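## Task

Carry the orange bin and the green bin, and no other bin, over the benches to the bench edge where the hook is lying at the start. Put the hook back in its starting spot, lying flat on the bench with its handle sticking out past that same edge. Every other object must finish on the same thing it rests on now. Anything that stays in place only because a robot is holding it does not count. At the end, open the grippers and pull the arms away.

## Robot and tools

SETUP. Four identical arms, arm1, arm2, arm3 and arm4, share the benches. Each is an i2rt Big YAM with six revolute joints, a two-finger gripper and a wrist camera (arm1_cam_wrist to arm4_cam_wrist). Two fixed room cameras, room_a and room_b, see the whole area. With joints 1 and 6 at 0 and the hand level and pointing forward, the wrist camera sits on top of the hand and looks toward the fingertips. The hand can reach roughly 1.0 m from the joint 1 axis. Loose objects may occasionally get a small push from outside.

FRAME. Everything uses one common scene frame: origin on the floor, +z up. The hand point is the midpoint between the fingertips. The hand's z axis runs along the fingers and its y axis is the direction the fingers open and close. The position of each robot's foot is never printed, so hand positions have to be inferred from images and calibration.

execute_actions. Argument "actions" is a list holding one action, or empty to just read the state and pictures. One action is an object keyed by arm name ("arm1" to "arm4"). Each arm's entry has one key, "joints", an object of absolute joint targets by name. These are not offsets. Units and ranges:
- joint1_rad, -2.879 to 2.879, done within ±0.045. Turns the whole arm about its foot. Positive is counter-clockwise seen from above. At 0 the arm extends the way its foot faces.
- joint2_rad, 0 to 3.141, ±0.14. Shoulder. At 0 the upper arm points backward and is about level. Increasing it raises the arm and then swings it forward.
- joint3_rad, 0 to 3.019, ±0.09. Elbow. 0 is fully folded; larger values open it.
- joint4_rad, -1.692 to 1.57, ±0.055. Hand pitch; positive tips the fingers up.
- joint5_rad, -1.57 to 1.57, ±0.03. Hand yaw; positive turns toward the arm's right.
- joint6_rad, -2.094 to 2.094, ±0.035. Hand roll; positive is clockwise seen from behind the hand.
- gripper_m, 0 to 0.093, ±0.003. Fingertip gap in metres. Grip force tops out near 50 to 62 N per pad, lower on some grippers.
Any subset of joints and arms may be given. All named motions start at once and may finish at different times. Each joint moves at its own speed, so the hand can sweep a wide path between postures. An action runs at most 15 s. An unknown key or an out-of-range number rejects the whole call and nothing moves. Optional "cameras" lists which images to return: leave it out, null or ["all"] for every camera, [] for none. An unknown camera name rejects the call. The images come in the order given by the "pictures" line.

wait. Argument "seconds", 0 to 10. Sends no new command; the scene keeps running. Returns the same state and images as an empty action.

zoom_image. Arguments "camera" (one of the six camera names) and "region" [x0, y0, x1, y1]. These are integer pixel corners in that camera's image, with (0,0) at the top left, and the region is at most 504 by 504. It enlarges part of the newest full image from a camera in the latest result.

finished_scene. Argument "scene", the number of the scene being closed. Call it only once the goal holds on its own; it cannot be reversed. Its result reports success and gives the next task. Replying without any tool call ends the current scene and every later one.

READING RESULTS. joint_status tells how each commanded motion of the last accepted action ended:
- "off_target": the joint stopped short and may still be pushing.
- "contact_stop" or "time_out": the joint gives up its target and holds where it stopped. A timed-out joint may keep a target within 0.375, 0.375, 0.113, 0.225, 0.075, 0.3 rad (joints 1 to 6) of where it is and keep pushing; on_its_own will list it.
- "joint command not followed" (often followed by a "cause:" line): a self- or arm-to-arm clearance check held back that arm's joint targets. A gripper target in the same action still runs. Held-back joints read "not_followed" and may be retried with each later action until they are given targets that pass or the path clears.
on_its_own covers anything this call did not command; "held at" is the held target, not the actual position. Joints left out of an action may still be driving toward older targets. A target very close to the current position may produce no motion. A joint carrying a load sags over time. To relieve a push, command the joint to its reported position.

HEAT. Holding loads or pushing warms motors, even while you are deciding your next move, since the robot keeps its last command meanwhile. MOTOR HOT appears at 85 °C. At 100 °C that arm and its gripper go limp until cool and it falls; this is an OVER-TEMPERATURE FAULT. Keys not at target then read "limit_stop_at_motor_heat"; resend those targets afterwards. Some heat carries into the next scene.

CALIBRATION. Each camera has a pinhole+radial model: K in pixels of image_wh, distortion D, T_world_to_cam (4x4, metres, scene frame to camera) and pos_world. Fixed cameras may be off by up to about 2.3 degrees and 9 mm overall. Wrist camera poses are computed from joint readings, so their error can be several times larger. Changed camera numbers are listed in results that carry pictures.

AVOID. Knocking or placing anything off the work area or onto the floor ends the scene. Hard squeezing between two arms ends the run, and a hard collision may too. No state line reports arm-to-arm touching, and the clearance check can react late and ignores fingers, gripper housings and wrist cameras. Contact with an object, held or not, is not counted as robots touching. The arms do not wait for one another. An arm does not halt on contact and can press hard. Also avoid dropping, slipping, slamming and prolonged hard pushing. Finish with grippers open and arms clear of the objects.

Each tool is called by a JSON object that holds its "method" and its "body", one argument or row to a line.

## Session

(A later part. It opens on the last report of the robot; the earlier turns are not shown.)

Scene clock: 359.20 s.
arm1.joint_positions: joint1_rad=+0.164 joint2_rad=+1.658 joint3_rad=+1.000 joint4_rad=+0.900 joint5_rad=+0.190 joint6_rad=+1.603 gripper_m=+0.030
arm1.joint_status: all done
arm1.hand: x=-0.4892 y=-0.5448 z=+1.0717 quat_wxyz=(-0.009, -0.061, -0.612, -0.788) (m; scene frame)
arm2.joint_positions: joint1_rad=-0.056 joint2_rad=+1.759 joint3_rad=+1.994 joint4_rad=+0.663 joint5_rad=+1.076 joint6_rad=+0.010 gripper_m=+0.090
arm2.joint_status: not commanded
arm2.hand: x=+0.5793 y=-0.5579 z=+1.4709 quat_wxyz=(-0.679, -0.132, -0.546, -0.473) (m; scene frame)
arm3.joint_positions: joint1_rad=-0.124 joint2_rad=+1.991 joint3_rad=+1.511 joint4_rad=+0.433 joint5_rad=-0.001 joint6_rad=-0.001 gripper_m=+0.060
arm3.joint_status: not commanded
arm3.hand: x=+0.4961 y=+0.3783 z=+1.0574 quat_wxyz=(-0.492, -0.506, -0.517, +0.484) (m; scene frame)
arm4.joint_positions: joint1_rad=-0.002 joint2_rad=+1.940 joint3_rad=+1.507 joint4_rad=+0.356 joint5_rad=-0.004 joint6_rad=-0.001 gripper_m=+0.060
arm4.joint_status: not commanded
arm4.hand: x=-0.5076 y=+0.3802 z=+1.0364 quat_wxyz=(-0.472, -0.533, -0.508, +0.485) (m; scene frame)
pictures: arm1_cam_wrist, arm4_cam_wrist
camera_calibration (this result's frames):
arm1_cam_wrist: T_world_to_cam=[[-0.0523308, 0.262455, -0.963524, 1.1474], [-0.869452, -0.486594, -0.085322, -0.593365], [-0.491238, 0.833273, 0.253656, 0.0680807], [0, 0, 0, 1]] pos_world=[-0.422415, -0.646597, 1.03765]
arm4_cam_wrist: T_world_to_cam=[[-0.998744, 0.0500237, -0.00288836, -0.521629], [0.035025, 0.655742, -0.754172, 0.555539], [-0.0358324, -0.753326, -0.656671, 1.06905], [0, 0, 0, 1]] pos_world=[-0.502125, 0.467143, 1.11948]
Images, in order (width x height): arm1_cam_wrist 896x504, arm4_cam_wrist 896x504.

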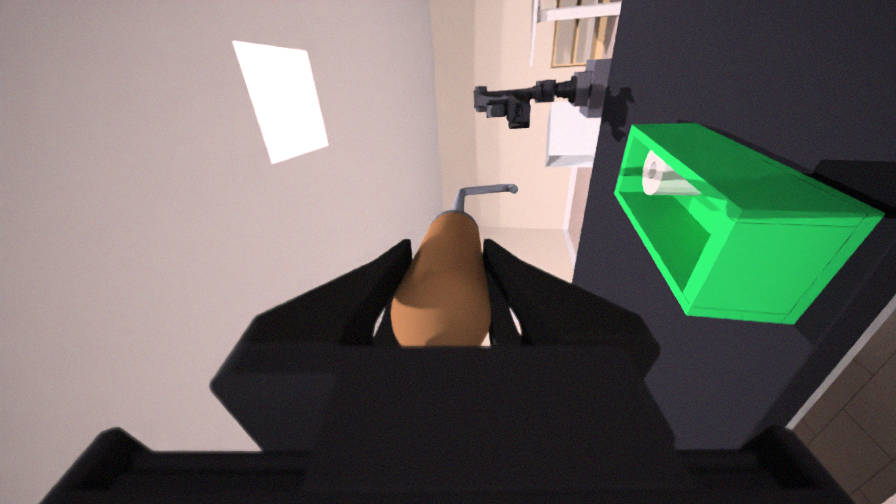

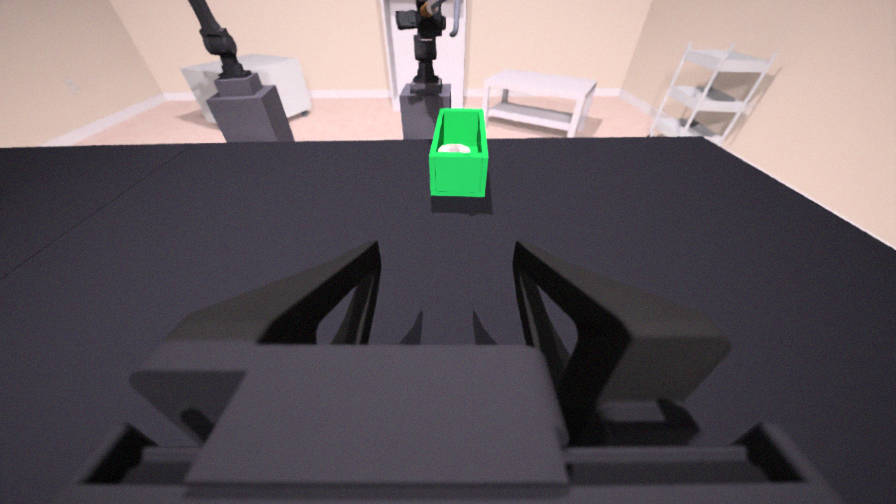

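{"method": "execute_actions", "body": {
  "actions": [
    {"arm1":{"joints":{"joint1_rad":-0.575,"joint2_rad":1.95,"joint3_rad":1.99,"joint4_rad":0.60,"joint5_rad":-0.228,"joint6_rad":0.0}}}
  ],
  "cameras": ["arm1_cam_wrist"]
}}

{"method": "execute_actions", "body": {
  "actions": [
    {"arm1":{"joints":{"joint2_rad":2.38}}}
  ],
  "cameras": ["arm1_cam_wrist","room_b"]
}}

Scene clock: 366.63 s.
arm1.joint_positions: joint1_rad=-0.579 joint2_rad=+1.962 joint3_rad=+1.934 joint4_rad=+0.570 joint5_rad=-0.230 joint6_rad=+0.013 gripper_m=+0.030
arm1.joint_status: all done
arm1.hand: x=+0.0051 y=-0.5355 z=+1.3095 quat_wxyz=(-0.748, +0.298, -0.398, -0.441) (m; scene frame)
arm2.joint_positions: joint1_rad=-0.056 joint2_rad=+1.759 joint3_rad=+1.994 joint4_rad=+0.663 joint5_rad=+1.076 joint6_rad=+0.010 gripper_m=+0.090
arm2.joint_status: not commanded
arm2.hand: x=+0.5793 y=-0.5579 z=+1.4709 quat_wxyz=(-0.679, -0.132, -0.546, -0.473) (m; scene frame)
arm3.joint_positions: joint1_rad=-0.124 joint2_rad=+1.991 joint3_rad=+1.511 joint4_rad=+0.433 joint5_rad=-0.001 joint6_rad=-0.001 gripper_m=+0.060
arm3.joint_status: not commanded
arm3.hand: x=+0.4961 y=+0.3783 z=+1.0574 quat_wxyz=(-0.492, -0.506, -0.517, +0.484) (m; scene frame)
arm4.joint_positions: joint1_rad=-0.002 joint2_rad=+1.940 joint3_rad=+1.507 joint4_rad=+0.356 joint5_rad=-0.004 joint6_rad=-0.001 gripper_m=+0.060
arm4.joint_status: not commanded
arm4.hand: x=-0.5076 y=+0.3802 z=+1.0364 quat_wxyz=(-0.472, -0.533, -0.508, +0.485) (m; scene frame)
pictures: arm1_cam_wrist
camera_calibration (this result's frames):
arm1_cam_wrist: T_world_to_cam=[[0.898438, -0.425752, 0.107448, -0.375868], [0.0581123, -0.127259, -0.990166, 1.23383], [0.435239, 0.895846, -0.089593, 0.72118], [0, 0, 0, 1]] pos_world=[-0.0478925, -0.649077, 1.32669]
Images, in order (width x height): arm1_cam_wrist 896x504.

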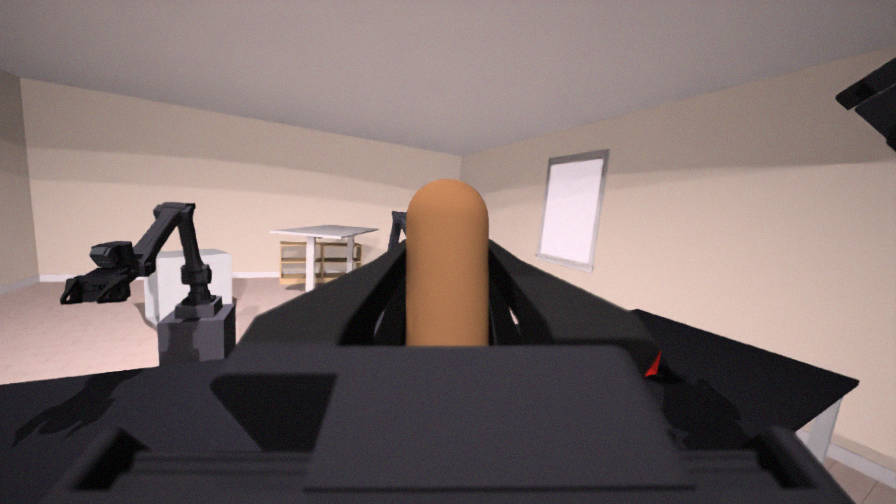

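Scene clock: 368.53 s.
arm1.joint_positions: joint1_rad=-0.579 joint2_rad=+2.416 joint3_rad=+1.941 joint4_rad=+0.578 joint5_rad=-0.230 joint6_rad=+0.010 gripper_m=+0.030
arm1.joint_status: all done
arm1.hand: x=+0.0705 y=-0.4434 z=+0.9231 quat_wxyz=(-0.625, +0.364, -0.562, -0.402) (m; scene frame)
arm2.joint_positions: joint1_rad=-0.056 joint2_rad=+1.759 joint3_rad=+1.994 joint4_rad=+0.663 joint5_rad=+1.076 joint6_rad=+0.010 gripper_m=+0.090
arm2.joint_status: not commanded
arm2.hand: x=+0.5793 y=-0.5579 z=+1.4709 quat_wxyz=(-0.679, -0.132, -0.546, -0.473) (m; scene frame)
arm3.joint_positions: joint1_rad=-0.124 joint2_rad=+1.991 joint3_rad=+1.511 joint4_rad=+0.433 joint5_rad=-0.001 joint6_rad=-0.001 gripper_m=+0.060
arm3.joint_status: not commanded
arm3.hand: x=+0.4961 y=+0.3783 z=+1.0574 quat_wxyz=(-0.492, -0.506, -0.517, +0.484) (m; scene frame)
arm4.joint_positions: joint1_rad=-0.002 joint2_rad=+1.940 joint3_rad=+1.507 joint4_rad=+0.356 joint5_rad=-0.004 joint6_rad=-0.001 gripper_m=+0.060
arm4.joint_status: not commanded
arm4.hand: x=-0.5076 y=+0.3802 z=+1.0364 quat_wxyz=(-0.472, -0.533, -0.508, +0.485) (m; scene frame)
pictures: arm1_cam_wrist, room_b
camera_calibration (this result's frames):
arm1_cam_wrist: T_world_to_cam=[[0.91585, -0.401367, 0.011123, -0.255359], [-0.189698, -0.456941, -0.869034, 0.618553], [0.353884, 0.793795, -0.494628, 0.909891], [0, 0, 0, 1]] pos_world=[0.0292133, -0.542117, 0.990441]
Images, in order (width x height): arm1_cam_wrist 896x504, room_b 896x504.

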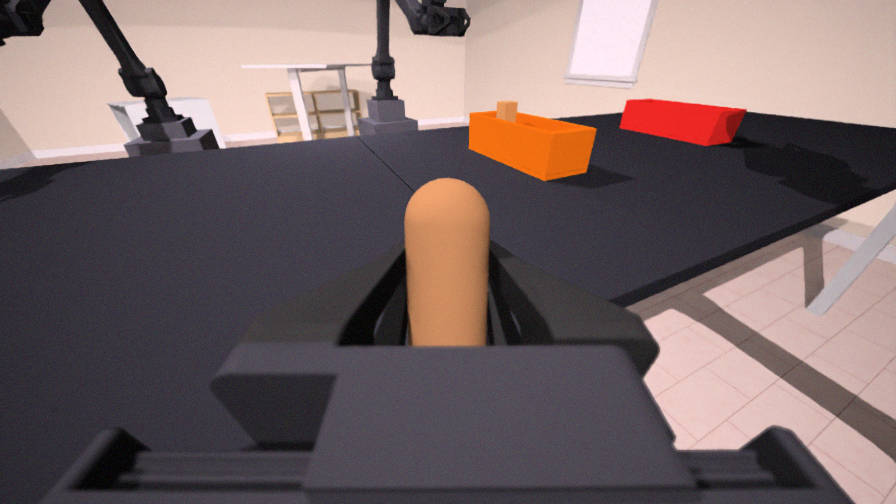

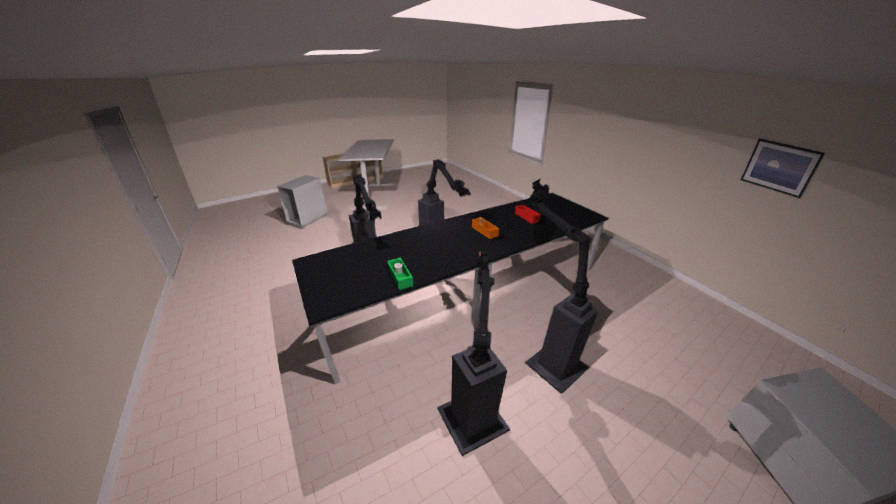

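{"method": "zoom_image", "body": {
  "camera": "room_b",
  "region": [420, 220, 560, 340]
}}

{"method": "execute_actions", "body": {
  "actions": [],
  "cameras": ["arm3_cam_wrist","arm4_cam_wrist","room_a","arm2_cam_wrist"]
}}

Region (420, 220, 560, 340) of room_b's 896x504 image, scaled by 3.600, with more detail than that image has; it fills the top 432 rows of this view, and the rest is white.

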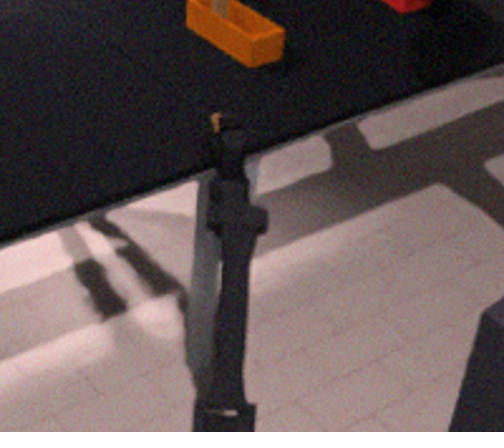

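Scene clock: 371.97 s.
arm1.joint_positions: joint1_rad=-0.579 joint2_rad=+2.416 joint3_rad=+1.941 joint4_rad=+0.578 joint5_rad=-0.230 joint6_rad=+0.010 gripper_m=+0.030
arm1.joint_status: all done
arm1.hand: x=+0.0705 y=-0.4434 z=+0.9231 quat_wxyz=(-0.625, +0.364, -0.562, -0.402) (m; scene frame)
arm2.joint_positions: joint1_rad=-0.056 joint2_rad=+1.759 joint3_rad=+1.994 joint4_rad=+0.663 joint5_rad=+1.076 joint6_rad=+0.010 gripper_m=+0.090
arm2.joint_status: not commanded
arm2.hand: x=+0.5793 y=-0.5579 z=+1.4709 quat_wxyz=(-0.679, -0.132, -0.546, -0.473) (m; scene frame)
arm3.joint_positions: joint1_rad=-0.124 joint2_rad=+1.991 joint3_rad=+1.511 joint4_rad=+0.433 joint5_rad=-0.001 joint6_rad=-0.001 gripper_m=+0.060
arm3.joint_status: not commanded
arm3.hand: x=+0.4961 y=+0.3783 z=+1.0574 quat_wxyz=(-0.492, -0.506, -0.517, +0.484) (m; scene frame)
arm4.joint_positions: joint1_rad=-0.002 joint2_rad=+1.940 joint3_rad=+1.507 joint4_rad=+0.356 joint5_rad=-0.004 joint6_rad=-0.001 gripper_m=+0.060
arm4.joint_status: not commanded
arm4.hand: x=-0.5076 y=+0.3802 z=+1.0364 quat_wxyz=(-0.472, -0.533, -0.508, +0.485) (m; scene frame)
pictures: arm2_cam_wrist, arm3_cam_wrist, arm4_cam_wrist, room_a
camera_calibration (this result's frames):
arm2_cam_wrist: T_world_to_cam=[[0.507165, -0.520242, -0.687118, 0.426145], [-0.542611, 0.426669, -0.723551, 1.6227], [0.669594, 0.739798, -0.0658975, 0.24974], [0, 0, 0, 1]] pos_world=[0.497147, -0.655416, 1.48338]
arm3_cam_wrist: T_world_to_cam=[[-0.999392, -0.0348712, -0.0000484114, 0.510531], [-0.0211129, 0.606188, -0.795041, 0.623108], [0.0277534, -0.794557, -0.606556, 1.05006], [0, 0, 0, 1]] pos_world=[0.494234, 0.474411, 1.13234]
arm4_cam_wrist: T_world_to_cam=[[-0.998744, 0.0500237, -0.00288836, -0.521629], [0.035025, 0.655742, -0.754172, 0.555539], [-0.0358324, -0.753326, -0.656671, 1.06905], [0, 0, 0, 1]] pos_world=[-0.502125, 0.467143, 1.11948]
Images, in order (width x height): arm2_cam_wrist 896x504, arm3_cam_wrist 896x504, arm4_cam_wrist 896x504, room_a 896x504.

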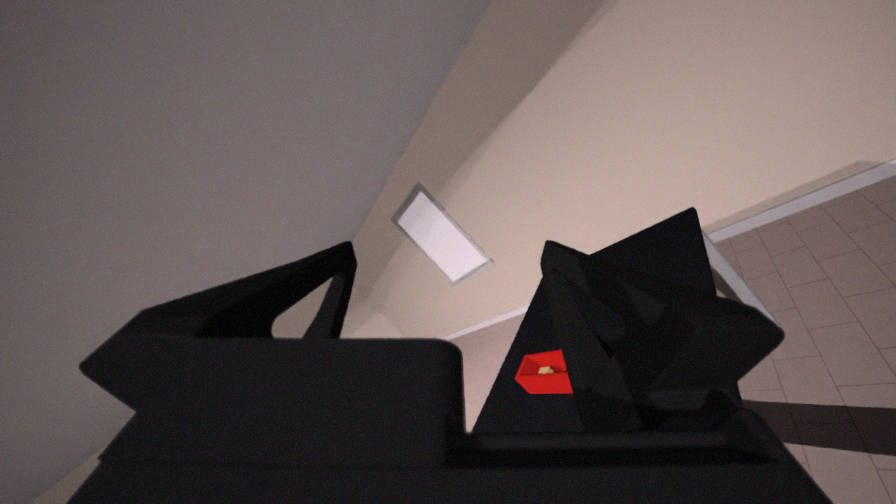

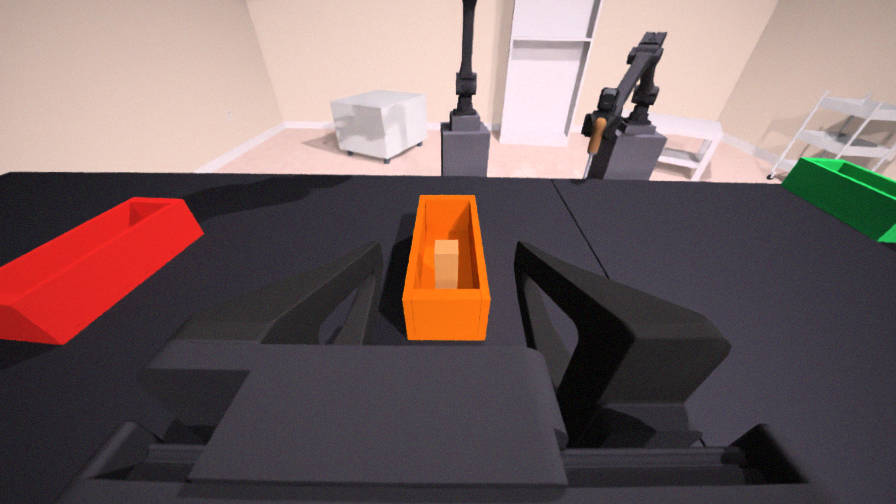

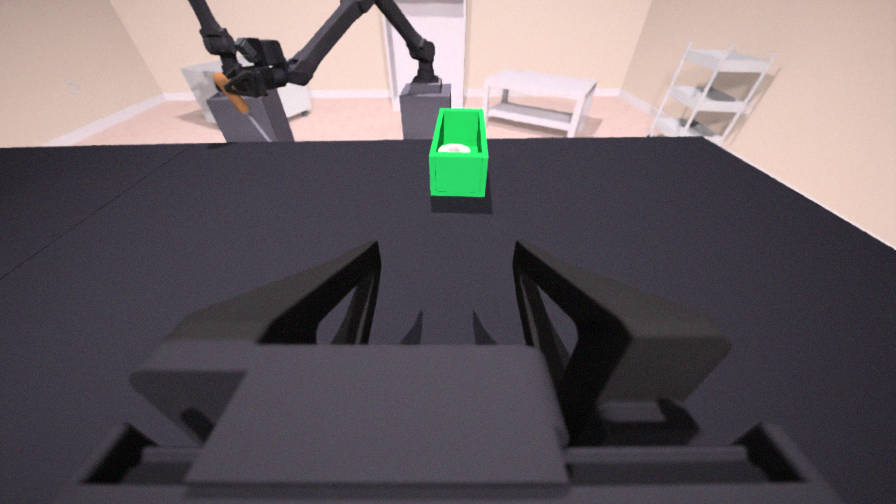

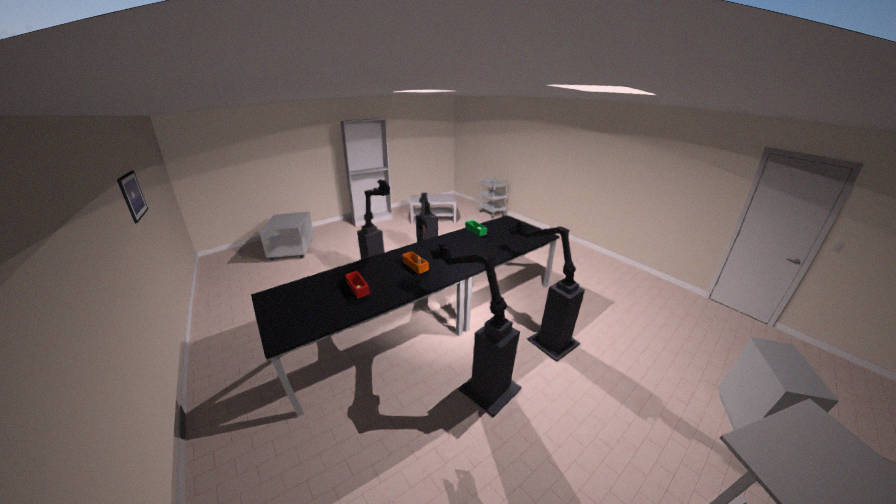

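{"method": "execute_actions", "body": {
  "actions": [
    {"arm1":{"joints":{"joint2_rad":2.07}}}
  ],
  "cameras": ["arm4_cam_wrist"]
}}

{"method": "execute_actions", "body": {
  "actions": [
    {"arm1":{"joints":{"joint1_rad":-0.345,"joint4_rad":0.98,"joint5_rad":0.0}}}
  ],
  "cameras": ["arm4_cam_wrist","arm3_cam_wrist","room_a"]
}}

Scene clock: 408.47 s.
arm1.joint_positions: joint1_rad=-0.579 joint2_rad=+2.090 joint3_rad=+1.960 joint4_rad=+0.586 joint5_rad=-0.230 joint6_rad=+0.010 gripper_m=+0.030
arm1.joint_status: all done
arm1.hand: x=+0.0326 y=-0.4982 z=+1.2244 quat_wxyz=(-0.727, +0.313, -0.431, -0.434) (m; scene frame)
arm2.joint_positions: joint1_rad=-0.056 joint2_rad=+1.759 joint3_rad=+1.994 joint4_rad=+0.663 joint5_rad=+1.076 joint6_rad=+0.010 gripper_m=+0.090
arm2.joint_status: not commanded
arm2.hand: x=+0.5793 y=-0.5579 z=+1.4709 quat_wxyz=(-0.679, -0.132, -0.546, -0.473) (m; scene frame)
arm3.joint_positions: joint1_rad=-0.124 joint2_rad=+1.991 joint3_rad=+1.511 joint4_rad=+0.433 joint5_rad=-0.001 joint6_rad=-0.001 gripper_m=+0.060
arm3.joint_status: not commanded
arm3.hand: x=+0.4961 y=+0.3783 z=+1.0574 quat_wxyz=(-0.492, -0.506, -0.517, +0.484) (m; scene frame)
arm4.joint_positions: joint1_rad=-0.002 joint2_rad=+1.940 joint3_rad=+1.507 joint4_rad=+0.356 joint5_rad=-0.004 joint6_rad=-0.001 gripper_m=+0.060
arm4.joint_status: not commanded
arm4.hand: x=-0.5076 y=+0.3802 z=+1.0364 quat_wxyz=(-0.472, -0.533, -0.508, +0.485) (m; scene frame)
pictures: arm4_cam_wrist
camera_calibration (this result's frames):
arm4_cam_wrist: T_world_to_cam=[[-0.998744, 0.0500237, -0.00288836, -0.521629], [0.035025, 0.655742, -0.754172, 0.555539], [-0.0358324, -0.753326, -0.656671, 1.06905], [0, 0, 0, 1]] pos_world=[-0.502125, 0.467143, 1.11948]
Images, in order (width x height): arm4_cam_wrist 896x504.

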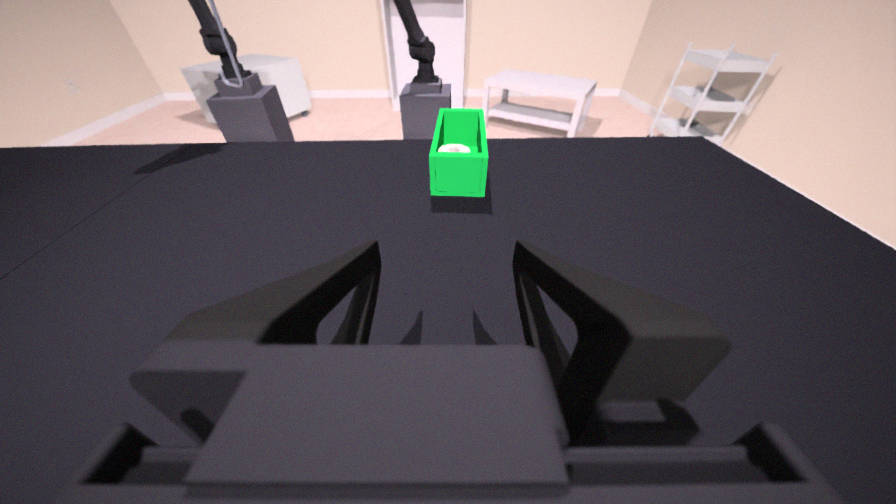

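Scene clock: 410.23 s.
arm1.joint_positions: joint1_rad=-0.352 joint2_rad=+2.090 joint3_rad=+1.960 joint4_rad=+0.942 joint5_rad=+0.001 joint6_rad=+0.003 gripper_m=+0.030
arm1.joint_status: all done
arm1.hand: x=-0.1228 y=-0.4649 z=+1.2979 quat_wxyz=(-0.780, +0.194, -0.313, -0.505) (m; scene frame)
arm2.joint_positions: joint1_rad=-0.056 joint2_rad=+1.759 joint3_rad=+1.994 joint4_rad=+0.663 joint5_rad=+1.076 joint6_rad=+0.010 gripper_m=+0.090
arm2.joint_status: not commanded
arm2.hand: x=+0.5793 y=-0.5579 z=+1.4709 quat_wxyz=(-0.679, -0.132, -0.546, -0.473) (m; scene frame)
arm3.joint_positions: joint1_rad=-0.124 joint2_rad=+1.991 joint3_rad=+1.511 joint4_rad=+0.433 joint5_rad=-0.001 joint6_rad=-0.001 gripper_m=+0.060
arm3.joint_status: not commanded
arm3.hand: x=+0.4961 y=+0.3783 z=+1.0574 quat_wxyz=(-0.492, -0.506, -0.517, +0.484) (m; scene frame)
arm4.joint_positions: joint1_rad=-0.002 joint2_rad=+1.940 joint3_rad=+1.507 joint4_rad=+0.356 joint5_rad=-0.004 joint6_rad=-0.001 gripper_m=+0.060
arm4.joint_status: not commanded
arm4.hand: x=-0.5076 y=+0.3802 z=+1.0364 quat_wxyz=(-0.472, -0.533, -0.508, +0.485) (m; scene frame)
pictures: arm3_cam_wrist, arm4_cam_wrist, room_a
camera_calibration (this result's frames):
arm3_cam_wrist: T_world_to_cam=[[-0.999392, -0.0348712, -0.0000484114, 0.510531], [-0.0211129, 0.606188, -0.795041, 0.623108], [0.0277534, -0.794557, -0.606556, 1.05006], [0, 0, 0, 1]] pos_world=[0.494234, 0.474411, 1.13234]
arm4_cam_wrist: T_world_to_cam=[[-0.998744, 0.0500237, -0.00288836, -0.521629], [0.035025, 0.655742, -0.754172, 0.555539], [-0.0358324, -0.753326, -0.656671, 1.06905], [0, 0, 0, 1]] pos_world=[-0.502125, 0.467143, 1.11948]
Images, in order (width x height): arm3_cam_wrist 896x504, arm4_cam_wrist 896x504, room_a 896x504.

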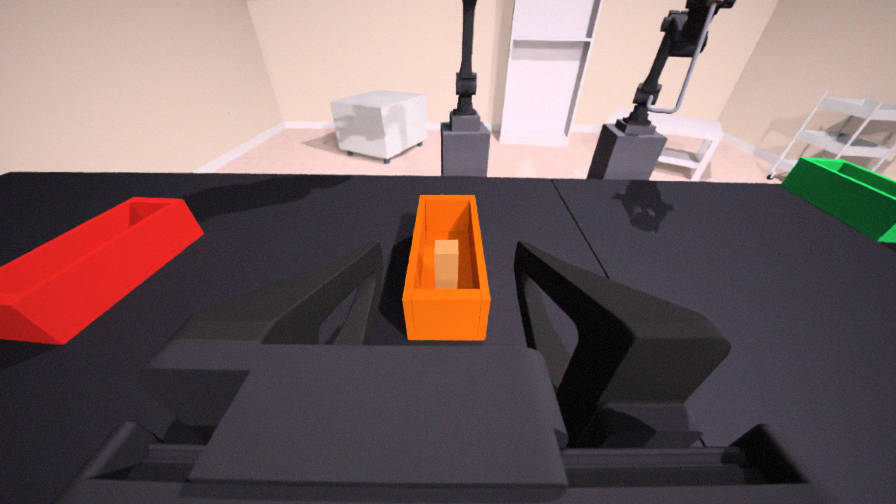

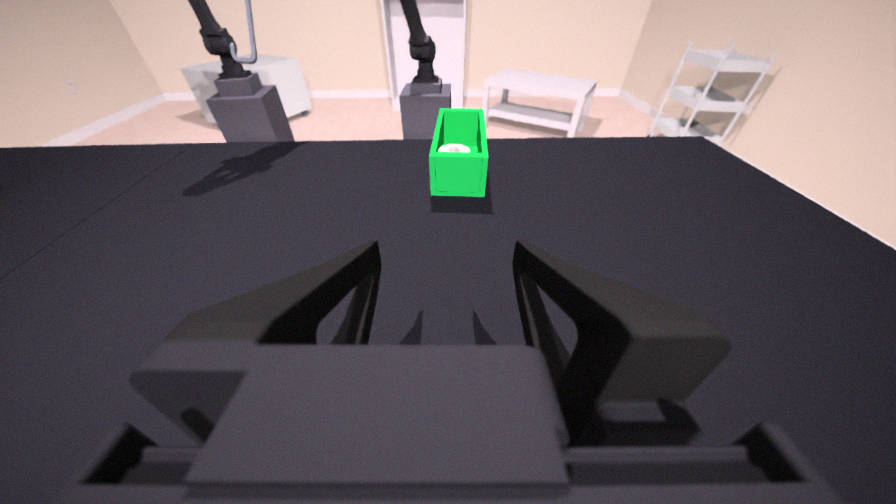

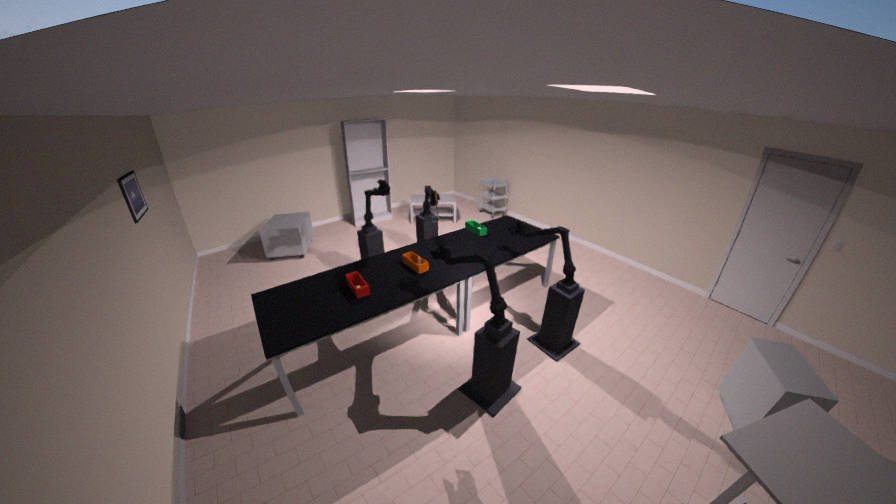

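{"method": "execute_actions", "body": {
  "actions": [
    {"arm1":{"joints":{"joint2_rad":2.57,"joint3_rad":2.30,"joint4_rad":1.49}}}
  ],
  "cameras": ["arm4_cam_wrist","arm3_cam_wrist"]
}}

Scene clock: 420.77 s.
arm1.joint_positions: joint1_rad=-0.351 joint2_rad=+2.612 joint3_rad=+2.237 joint4_rad=+1.468 joint5_rad=-0.003 joint6_rad=+0.003 gripper_m=+0.030
arm1.joint_status: all done
arm1.hand: x=-0.1111 y=-0.4310 z=+1.0851 quat_wxyz=(-0.816, +0.123, -0.199, -0.528) (m; scene frame)
arm2.joint_positions: joint1_rad=-0.056 joint2_rad=+1.759 joint3_rad=+1.994 joint4_rad=+0.663 joint5_rad=+1.076 joint6_rad=+0.010 gripper_m=+0.090
arm2.joint_status: not commanded
arm2.hand: x=+0.5793 y=-0.5579 z=+1.4709 quat_wxyz=(-0.679, -0.132, -0.546, -0.473) (m; scene frame)
arm3.joint_positions: joint1_rad=-0.124 joint2_rad=+1.991 joint3_rad=+1.511 joint4_rad=+0.433 joint5_rad=-0.001 joint6_rad=-0.001 gripper_m=+0.060
arm3.joint_status: not commanded
arm3.hand: x=+0.4961 y=+0.3783 z=+1.0574 quat_wxyz=(-0.492, -0.506, -0.517, +0.484) (m; scene frame)
arm4.joint_positions: joint1_rad=-0.002 joint2_rad=+1.940 joint3_rad=+1.507 joint4_rad=+0.356 joint5_rad=-0.004 joint6_rad=-0.001 gripper_m=+0.060
arm4.joint_status: not commanded
arm4.hand: x=-0.5076 y=+0.3802 z=+1.0364 quat_wxyz=(-0.472, -0.533, -0.508, +0.485) (m; scene frame)
pictures: arm3_cam_wrist, arm4_cam_wrist
camera_calibration (this result's frames):
arm3_cam_wrist: T_world_to_cam=[[-0.999392, -0.0348712, -0.0000484114, 0.510531], [-0.0211129, 0.606188, -0.795041, 0.623108], [0.0277534, -0.794557, -0.606556, 1.05006], [0, 0, 0, 1]] pos_world=[0.494234, 0.474411, 1.13234]
arm4_cam_wrist: T_world_to_cam=[[-0.998744, 0.0500237, -0.00288836, -0.521629], [0.035025, 0.655742, -0.754172, 0.555539], [-0.0358324, -0.753326, -0.656671, 1.06905], [0, 0, 0, 1]] pos_world=[-0.502125, 0.467143, 1.11948]
Images, in order (width x height): arm3_cam_wrist 896x504, arm4_cam_wrist 896x504.

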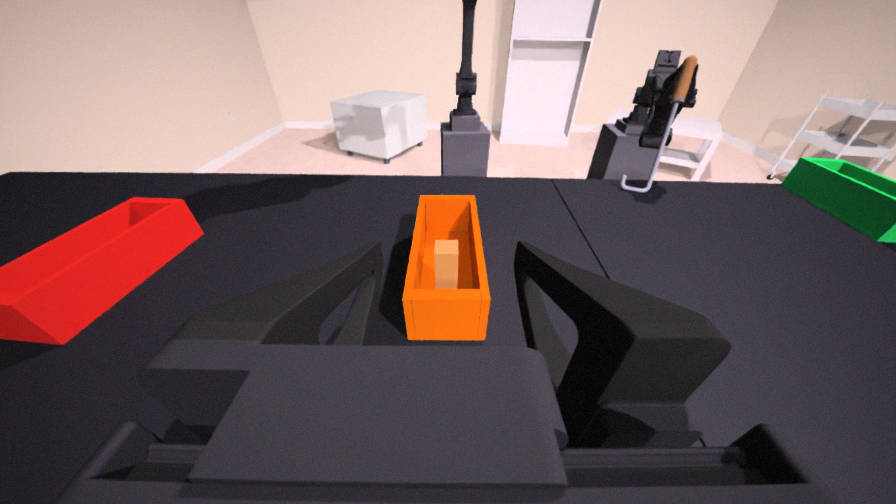

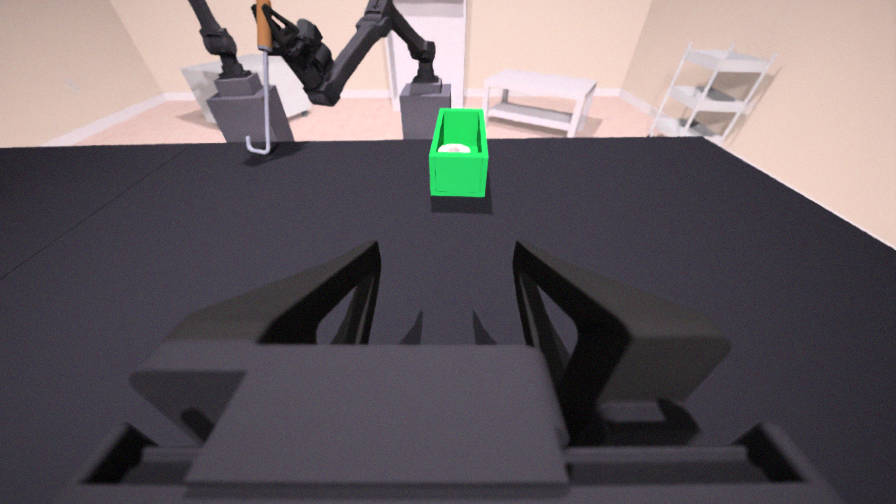

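{"method": "execute_actions", "body": {
  "actions": [
    {"arm1":{"joints":{"joint2_rad":2.335,"joint3_rad":1.75}}}
  ],
  "cameras": ["arm4_cam_wrist","arm3_cam_wrist"]
}}

Scene clock: 440.27 s.
arm1.joint_positions: joint1_rad=-0.351 joint2_rad=+2.358 joint3_rad=+1.733 joint4_rad=+1.471 joint5_rad=-0.002 joint6_rad=+0.003 gripper_m=+0.030
arm1.joint_status: all done
arm1.hand: x=-0.1280 y=-0.4677 z=+1.0538 quat_wxyz=(-0.785, +0.187, -0.299, -0.509) (m; scene frame)
arm2.joint_positions: joint1_rad=-0.056 joint2_rad=+1.759 joint3_rad=+1.994 joint4_rad=+0.663 joint5_rad=+1.076 joint6_rad=+0.010 gripper_m=+0.090
arm2.joint_status: not commanded
arm2.hand: x=+0.5793 y=-0.5579 z=+1.4709 quat_wxyz=(-0.679, -0.132, -0.546, -0.473) (m; scene frame)
arm3.joint_positions: joint1_rad=-0.124 joint2_rad=+1.991 joint3_rad=+1.511 joint4_rad=+0.433 joint5_rad=-0.001 joint6_rad=-0.001 gripper_m=+0.060
arm3.joint_status: not commanded
arm3.hand: x=+0.4961 y=+0.3783 z=+1.0574 quat_wxyz=(-0.492, -0.506, -0.517, +0.484) (m; scene frame)
arm4.joint_positions: joint1_rad=-0.002 joint2_rad=+1.940 joint3_rad=+1.507 joint4_rad=+0.356 joint5_rad=-0.004 joint6_rad=-0.001 gripper_m=+0.060
arm4.joint_status: not commanded
arm4.hand: x=-0.5076 y=+0.3802 z=+1.0364 quat_wxyz=(-0.472, -0.533, -0.508, +0.485) (m; scene frame)
pictures: arm3_cam_wrist, arm4_cam_wrist
camera_calibration (this result's frames):
arm3_cam_wrist: T_world_to_cam=[[-0.999392, -0.0348712, -0.0000484114, 0.510531], [-0.0211129, 0.606188, -0.795041, 0.623108], [0.0277534, -0.794557, -0.606556, 1.05006], [0, 0, 0, 1]] pos_world=[0.494234, 0.474411, 1.13234]
arm4_cam_wrist: T_world_to_cam=[[-0.998744, 0.0500237, -0.00288836, -0.521629], [0.035025, 0.655742, -0.754172, 0.555539], [-0.0358324, -0.753326, -0.656671, 1.06905], [0, 0, 0, 1]] pos_world=[-0.502125, 0.467143, 1.11948]
Images, in order (width x height): arm3_cam_wrist 896x504, arm4_cam_wrist 896x504.

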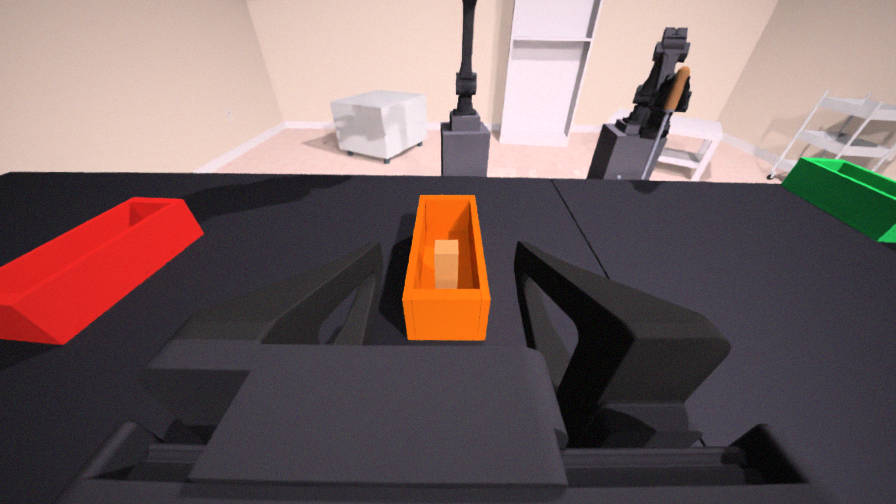

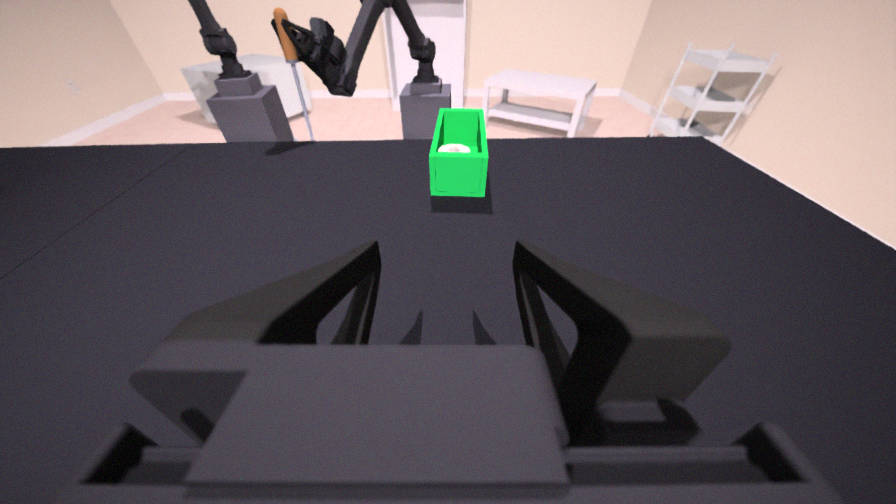

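{"method": "execute_actions", "body": {
  "actions": [
    {"arm1":{"joints":{"joint2_rad":1.87,"joint3_rad":1.61,"joint4_rad":0.5}}}
  ],
  "cameras": ["arm4_cam_wrist","arm1_cam_wrist"]
}}

{"method": "execute_actions", "body": {
  "actions": [
    {"arm1":{"joints":{"joint4_rad":-0.3}}}
  ],
  "cameras": ["arm4_cam_wrist","arm1_cam_wrist"]
}}

Scene clock: 462.90 s.
arm1.joint_positions: joint1_rad=-0.351 joint2_rad=+1.894 joint3_rad=+1.579 joint4_rad=+0.494 joint5_rad=-0.002 joint6_rad=+0.003 gripper_m=+0.030
arm1.joint_status: all done
arm1.hand: x=-0.1271 y=-0.4677 z=+1.1366 quat_wxyz=(-0.644, +0.342, -0.540, -0.420) (m; scene frame)
arm2.joint_positions: joint1_rad=-0.056 joint2_rad=+1.759 joint3_rad=+1.994 joint4_rad=+0.663 joint5_rad=+1.076 joint6_rad=+0.010 gripper_m=+0.090
arm2.joint_status: not commanded
arm2.hand: x=+0.5793 y=-0.5579 z=+1.4709 quat_wxyz=(-0.679, -0.132, -0.546, -0.473) (m; scene frame)
arm3.joint_positions: joint1_rad=-0.124 joint2_rad=+1.991 joint3_rad=+1.511 joint4_rad=+0.433 joint5_rad=-0.001 joint6_rad=-0.001 gripper_m=+0.060
arm3.joint_status: not commanded
arm3.hand: x=+0.4961 y=+0.3783 z=+1.0574 quat_wxyz=(-0.492, -0.506, -0.517, +0.484) (m; scene frame)
arm4.joint_positions: joint1_rad=-0.002 joint2_rad=+1.940 joint3_rad=+1.507 joint4_rad=+0.356 joint5_rad=-0.004 joint6_rad=-0.001 gripper_m=+0.060
arm4.joint_status: not commanded
arm4.hand: x=-0.5076 y=+0.3802 z=+1.0364 quat_wxyz=(-0.472, -0.533, -0.508, +0.485) (m; scene frame)
pictures: arm1_cam_wrist, arm4_cam_wrist
camera_calibration (this result's frames):
arm1_cam_wrist: T_world_to_cam=[[0.91582, -0.401563, -0.00458161, -0.0688151], [-0.174336, -0.387267, -0.905335, 0.831382], [0.361775, 0.829922, -0.424674, 1.0431], [0, 0, 0, 1]] pos_world=[-0.169407, -0.571362, 1.19534]
arm4_cam_wrist: T_world_to_cam=[[-0.998744, 0.0500237, -0.00288836, -0.521629], [0.035025, 0.655742, -0.754172, 0.555539], [-0.0358324, -0.753326, -0.656671, 1.06905], [0, 0, 0, 1]] pos_world=[-0.502125, 0.467143, 1.11948]
Images, in order (width x height): arm1_cam_wrist 896x504, arm4_cam_wrist 896x504.

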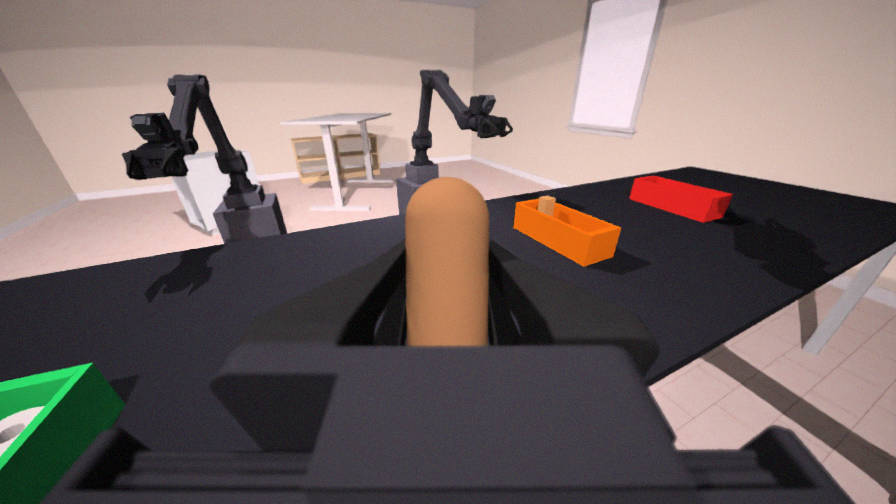

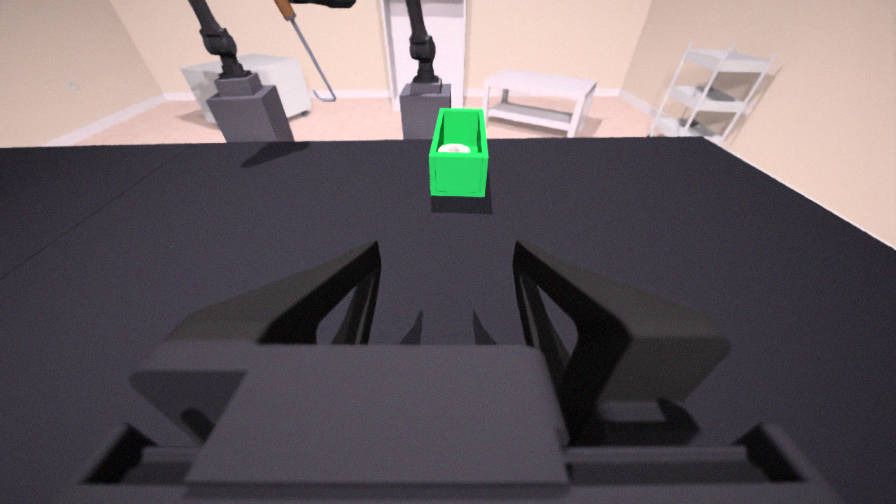

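Scene clock: 464.30 s.
arm1.joint_positions: joint1_rad=-0.351 joint2_rad=+1.894 joint3_rad=+1.579 joint4_rad=-0.292 joint5_rad=-0.002 joint6_rad=+0.003 gripper_m=+0.030
arm1.joint_status: all done
arm1.hand: x=-0.1451 y=-0.5026 z=+0.9525 quat_wxyz=(-0.388, +0.476, -0.746, -0.257) (m; scene frame)
arm2.joint_positions: joint1_rad=-0.056 joint2_rad=+1.759 joint3_rad=+1.994 joint4_rad=+0.663 joint5_rad=+1.076 joint6_rad=+0.010 gripper_m=+0.090
arm2.joint_status: not commanded
arm2.hand: x=+0.5793 y=-0.5579 z=+1.4709 quat_wxyz=(-0.679, -0.132, -0.546, -0.473) (m; scene frame)
arm3.joint_positions: joint1_rad=-0.124 joint2_rad=+1.991 joint3_rad=+1.511 joint4_rad=+0.433 joint5_rad=-0.001 joint6_rad=-0.001 gripper_m=+0.060
arm3.joint_status: not commanded
arm3.hand: x=+0.4961 y=+0.3783 z=+1.0574 quat_wxyz=(-0.492, -0.506, -0.517, +0.484) (m; scene frame)
arm4.joint_positions: joint1_rad=-0.002 joint2_rad=+1.940 joint3_rad=+1.507 joint4_rad=+0.356 joint5_rad=-0.004 joint6_rad=-0.001 gripper_m=+0.060
arm4.joint_status: not commanded
arm4.hand: x=-0.5076 y=+0.3802 z=+1.0364 quat_wxyz=(-0.472, -0.533, -0.508, +0.485) (m; scene frame)
pictures: arm1_cam_wrist, arm4_cam_wrist
camera_calibration (this result's frames):
arm1_cam_wrist: T_world_to_cam=[[0.915634, -0.401671, -0.0165665, -0.0558458], [-0.383011, -0.859094, -0.3395, -0.158343], [0.122135, 0.317203, -0.94046, 1.19922], [0, 0, 0, 1]] pos_world=[-0.155979, -0.538858, 1.07313]
arm4_cam_wrist: T_world_to_cam=[[-0.998744, 0.0500237, -0.00288836, -0.521629], [0.035025, 0.655742, -0.754172, 0.555539], [-0.0358324, -0.753326, -0.656671, 1.06905], [0, 0, 0, 1]] pos_world=[-0.502125, 0.467143, 1.11948]
Images, in order (width x height): arm1_cam_wrist 896x504, arm4_cam_wrist 896x504.

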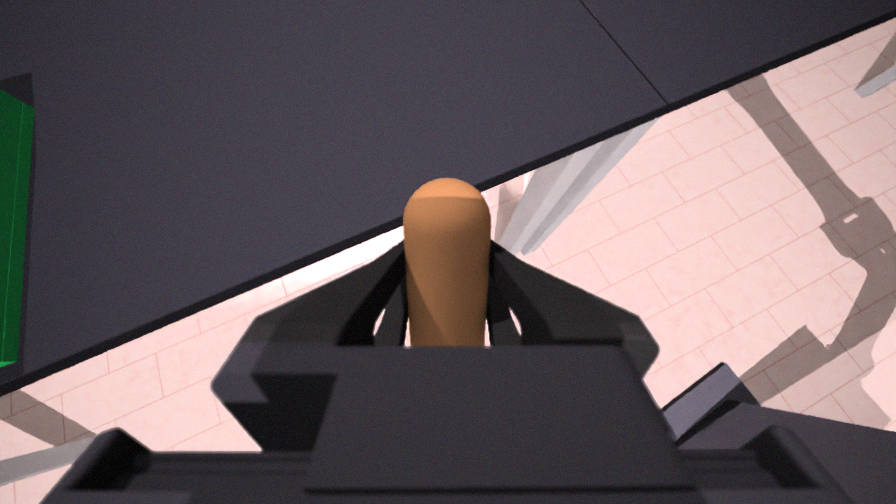

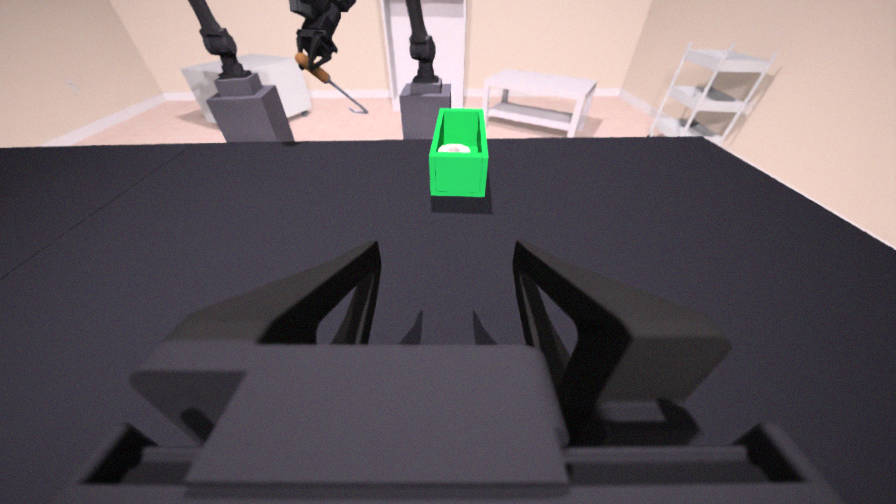

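{"method": "execute_actions", "body": {
  "actions": [
    {"arm1":{"joints":{"joint4_rad":-0.9}}}
  ],
  "cameras": ["arm4_cam_wrist","arm1_cam_wrist"]
}}

Scene clock: 476.23 s.
arm1.joint_positions: joint1_rad=-0.351 joint2_rad=+1.894 joint3_rad=+1.579 joint4_rad=-0.893 joint5_rad=-0.002 joint6_rad=+0.003 gripper_m=+0.030
arm1.joint_status: all done
arm1.hand: x=-0.1934 y=-0.6062 z=+0.8624 quat_wxyz=(-0.150, +0.530, -0.828, -0.104) (m; scene frame)
arm2.joint_positions: joint1_rad=-0.056 joint2_rad=+1.759 joint3_rad=+1.994 joint4_rad=+0.663 joint5_rad=+1.076 joint6_rad=+0.010 gripper_m=+0.090
arm2.joint_status: not commanded
arm2.hand: x=+0.5793 y=-0.5579 z=+1.4709 quat_wxyz=(-0.679, -0.132, -0.546, -0.473) (m; scene frame)
arm3.joint_positions: joint1_rad=-0.124 joint2_rad=+1.991 joint3_rad=+1.511 joint4_rad=+0.433 joint5_rad=-0.001 joint6_rad=-0.001 gripper_m=+0.060
arm3.joint_status: not commanded
arm3.hand: x=+0.4961 y=+0.3783 z=+1.0574 quat_wxyz=(-0.492, -0.506, -0.517, +0.484) (m; scene frame)
arm4.joint_positions: joint1_rad=-0.002 joint2_rad=+1.940 joint3_rad=+1.507 joint4_rad=+0.356 joint5_rad=-0.004 joint6_rad=-0.001 gripper_m=+0.060
arm4.joint_status: not commanded
arm4.hand: x=-0.5076 y=+0.3802 z=+1.0364 quat_wxyz=(-0.472, -0.533, -0.508, +0.485) (m; scene frame)
pictures: arm1_cam_wrist, arm4_cam_wrist
camera_calibration (this result's frames):
arm1_cam_wrist: T_world_to_cam=[[0.913066, -0.407127, -0.0236069, -0.052494], [-0.388655, -0.886251, 0.252003, -0.824151], [-0.123519, -0.220921, -0.967438, 0.802774], [0, 0, 0, 1]] pos_world=[-0.173222, -0.574427, 0.983084]
arm4_cam_wrist: T_world_to_cam=[[-0.998744, 0.0500237, -0.00288836, -0.521629], [0.035025, 0.655742, -0.754172, 0.555539], [-0.0358324, -0.753326, -0.656671, 1.06905], [0, 0, 0, 1]] pos_world=[-0.502125, 0.467143, 1.11948]
Images, in order (width x height): arm1_cam_wrist 896x504, arm4_cam_wrist 896x504.

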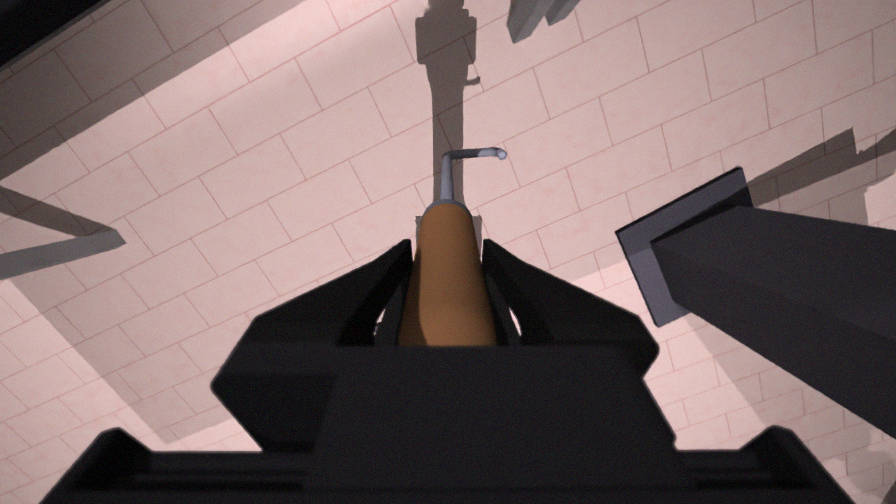

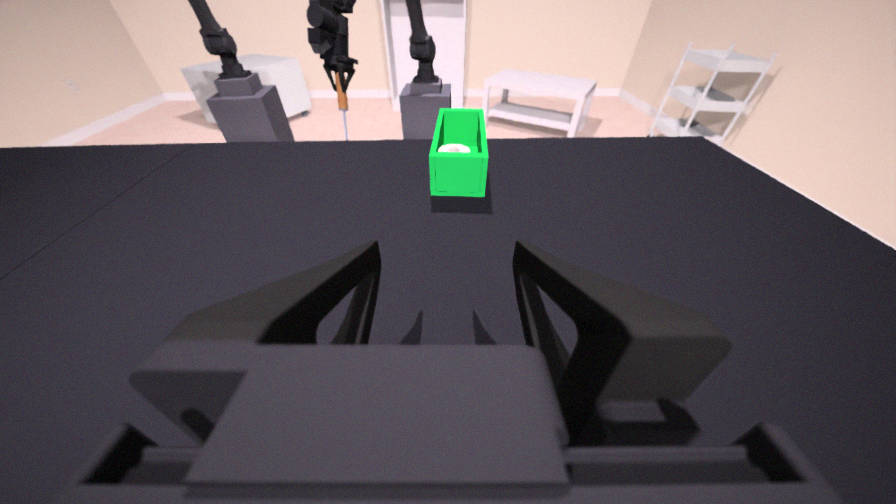

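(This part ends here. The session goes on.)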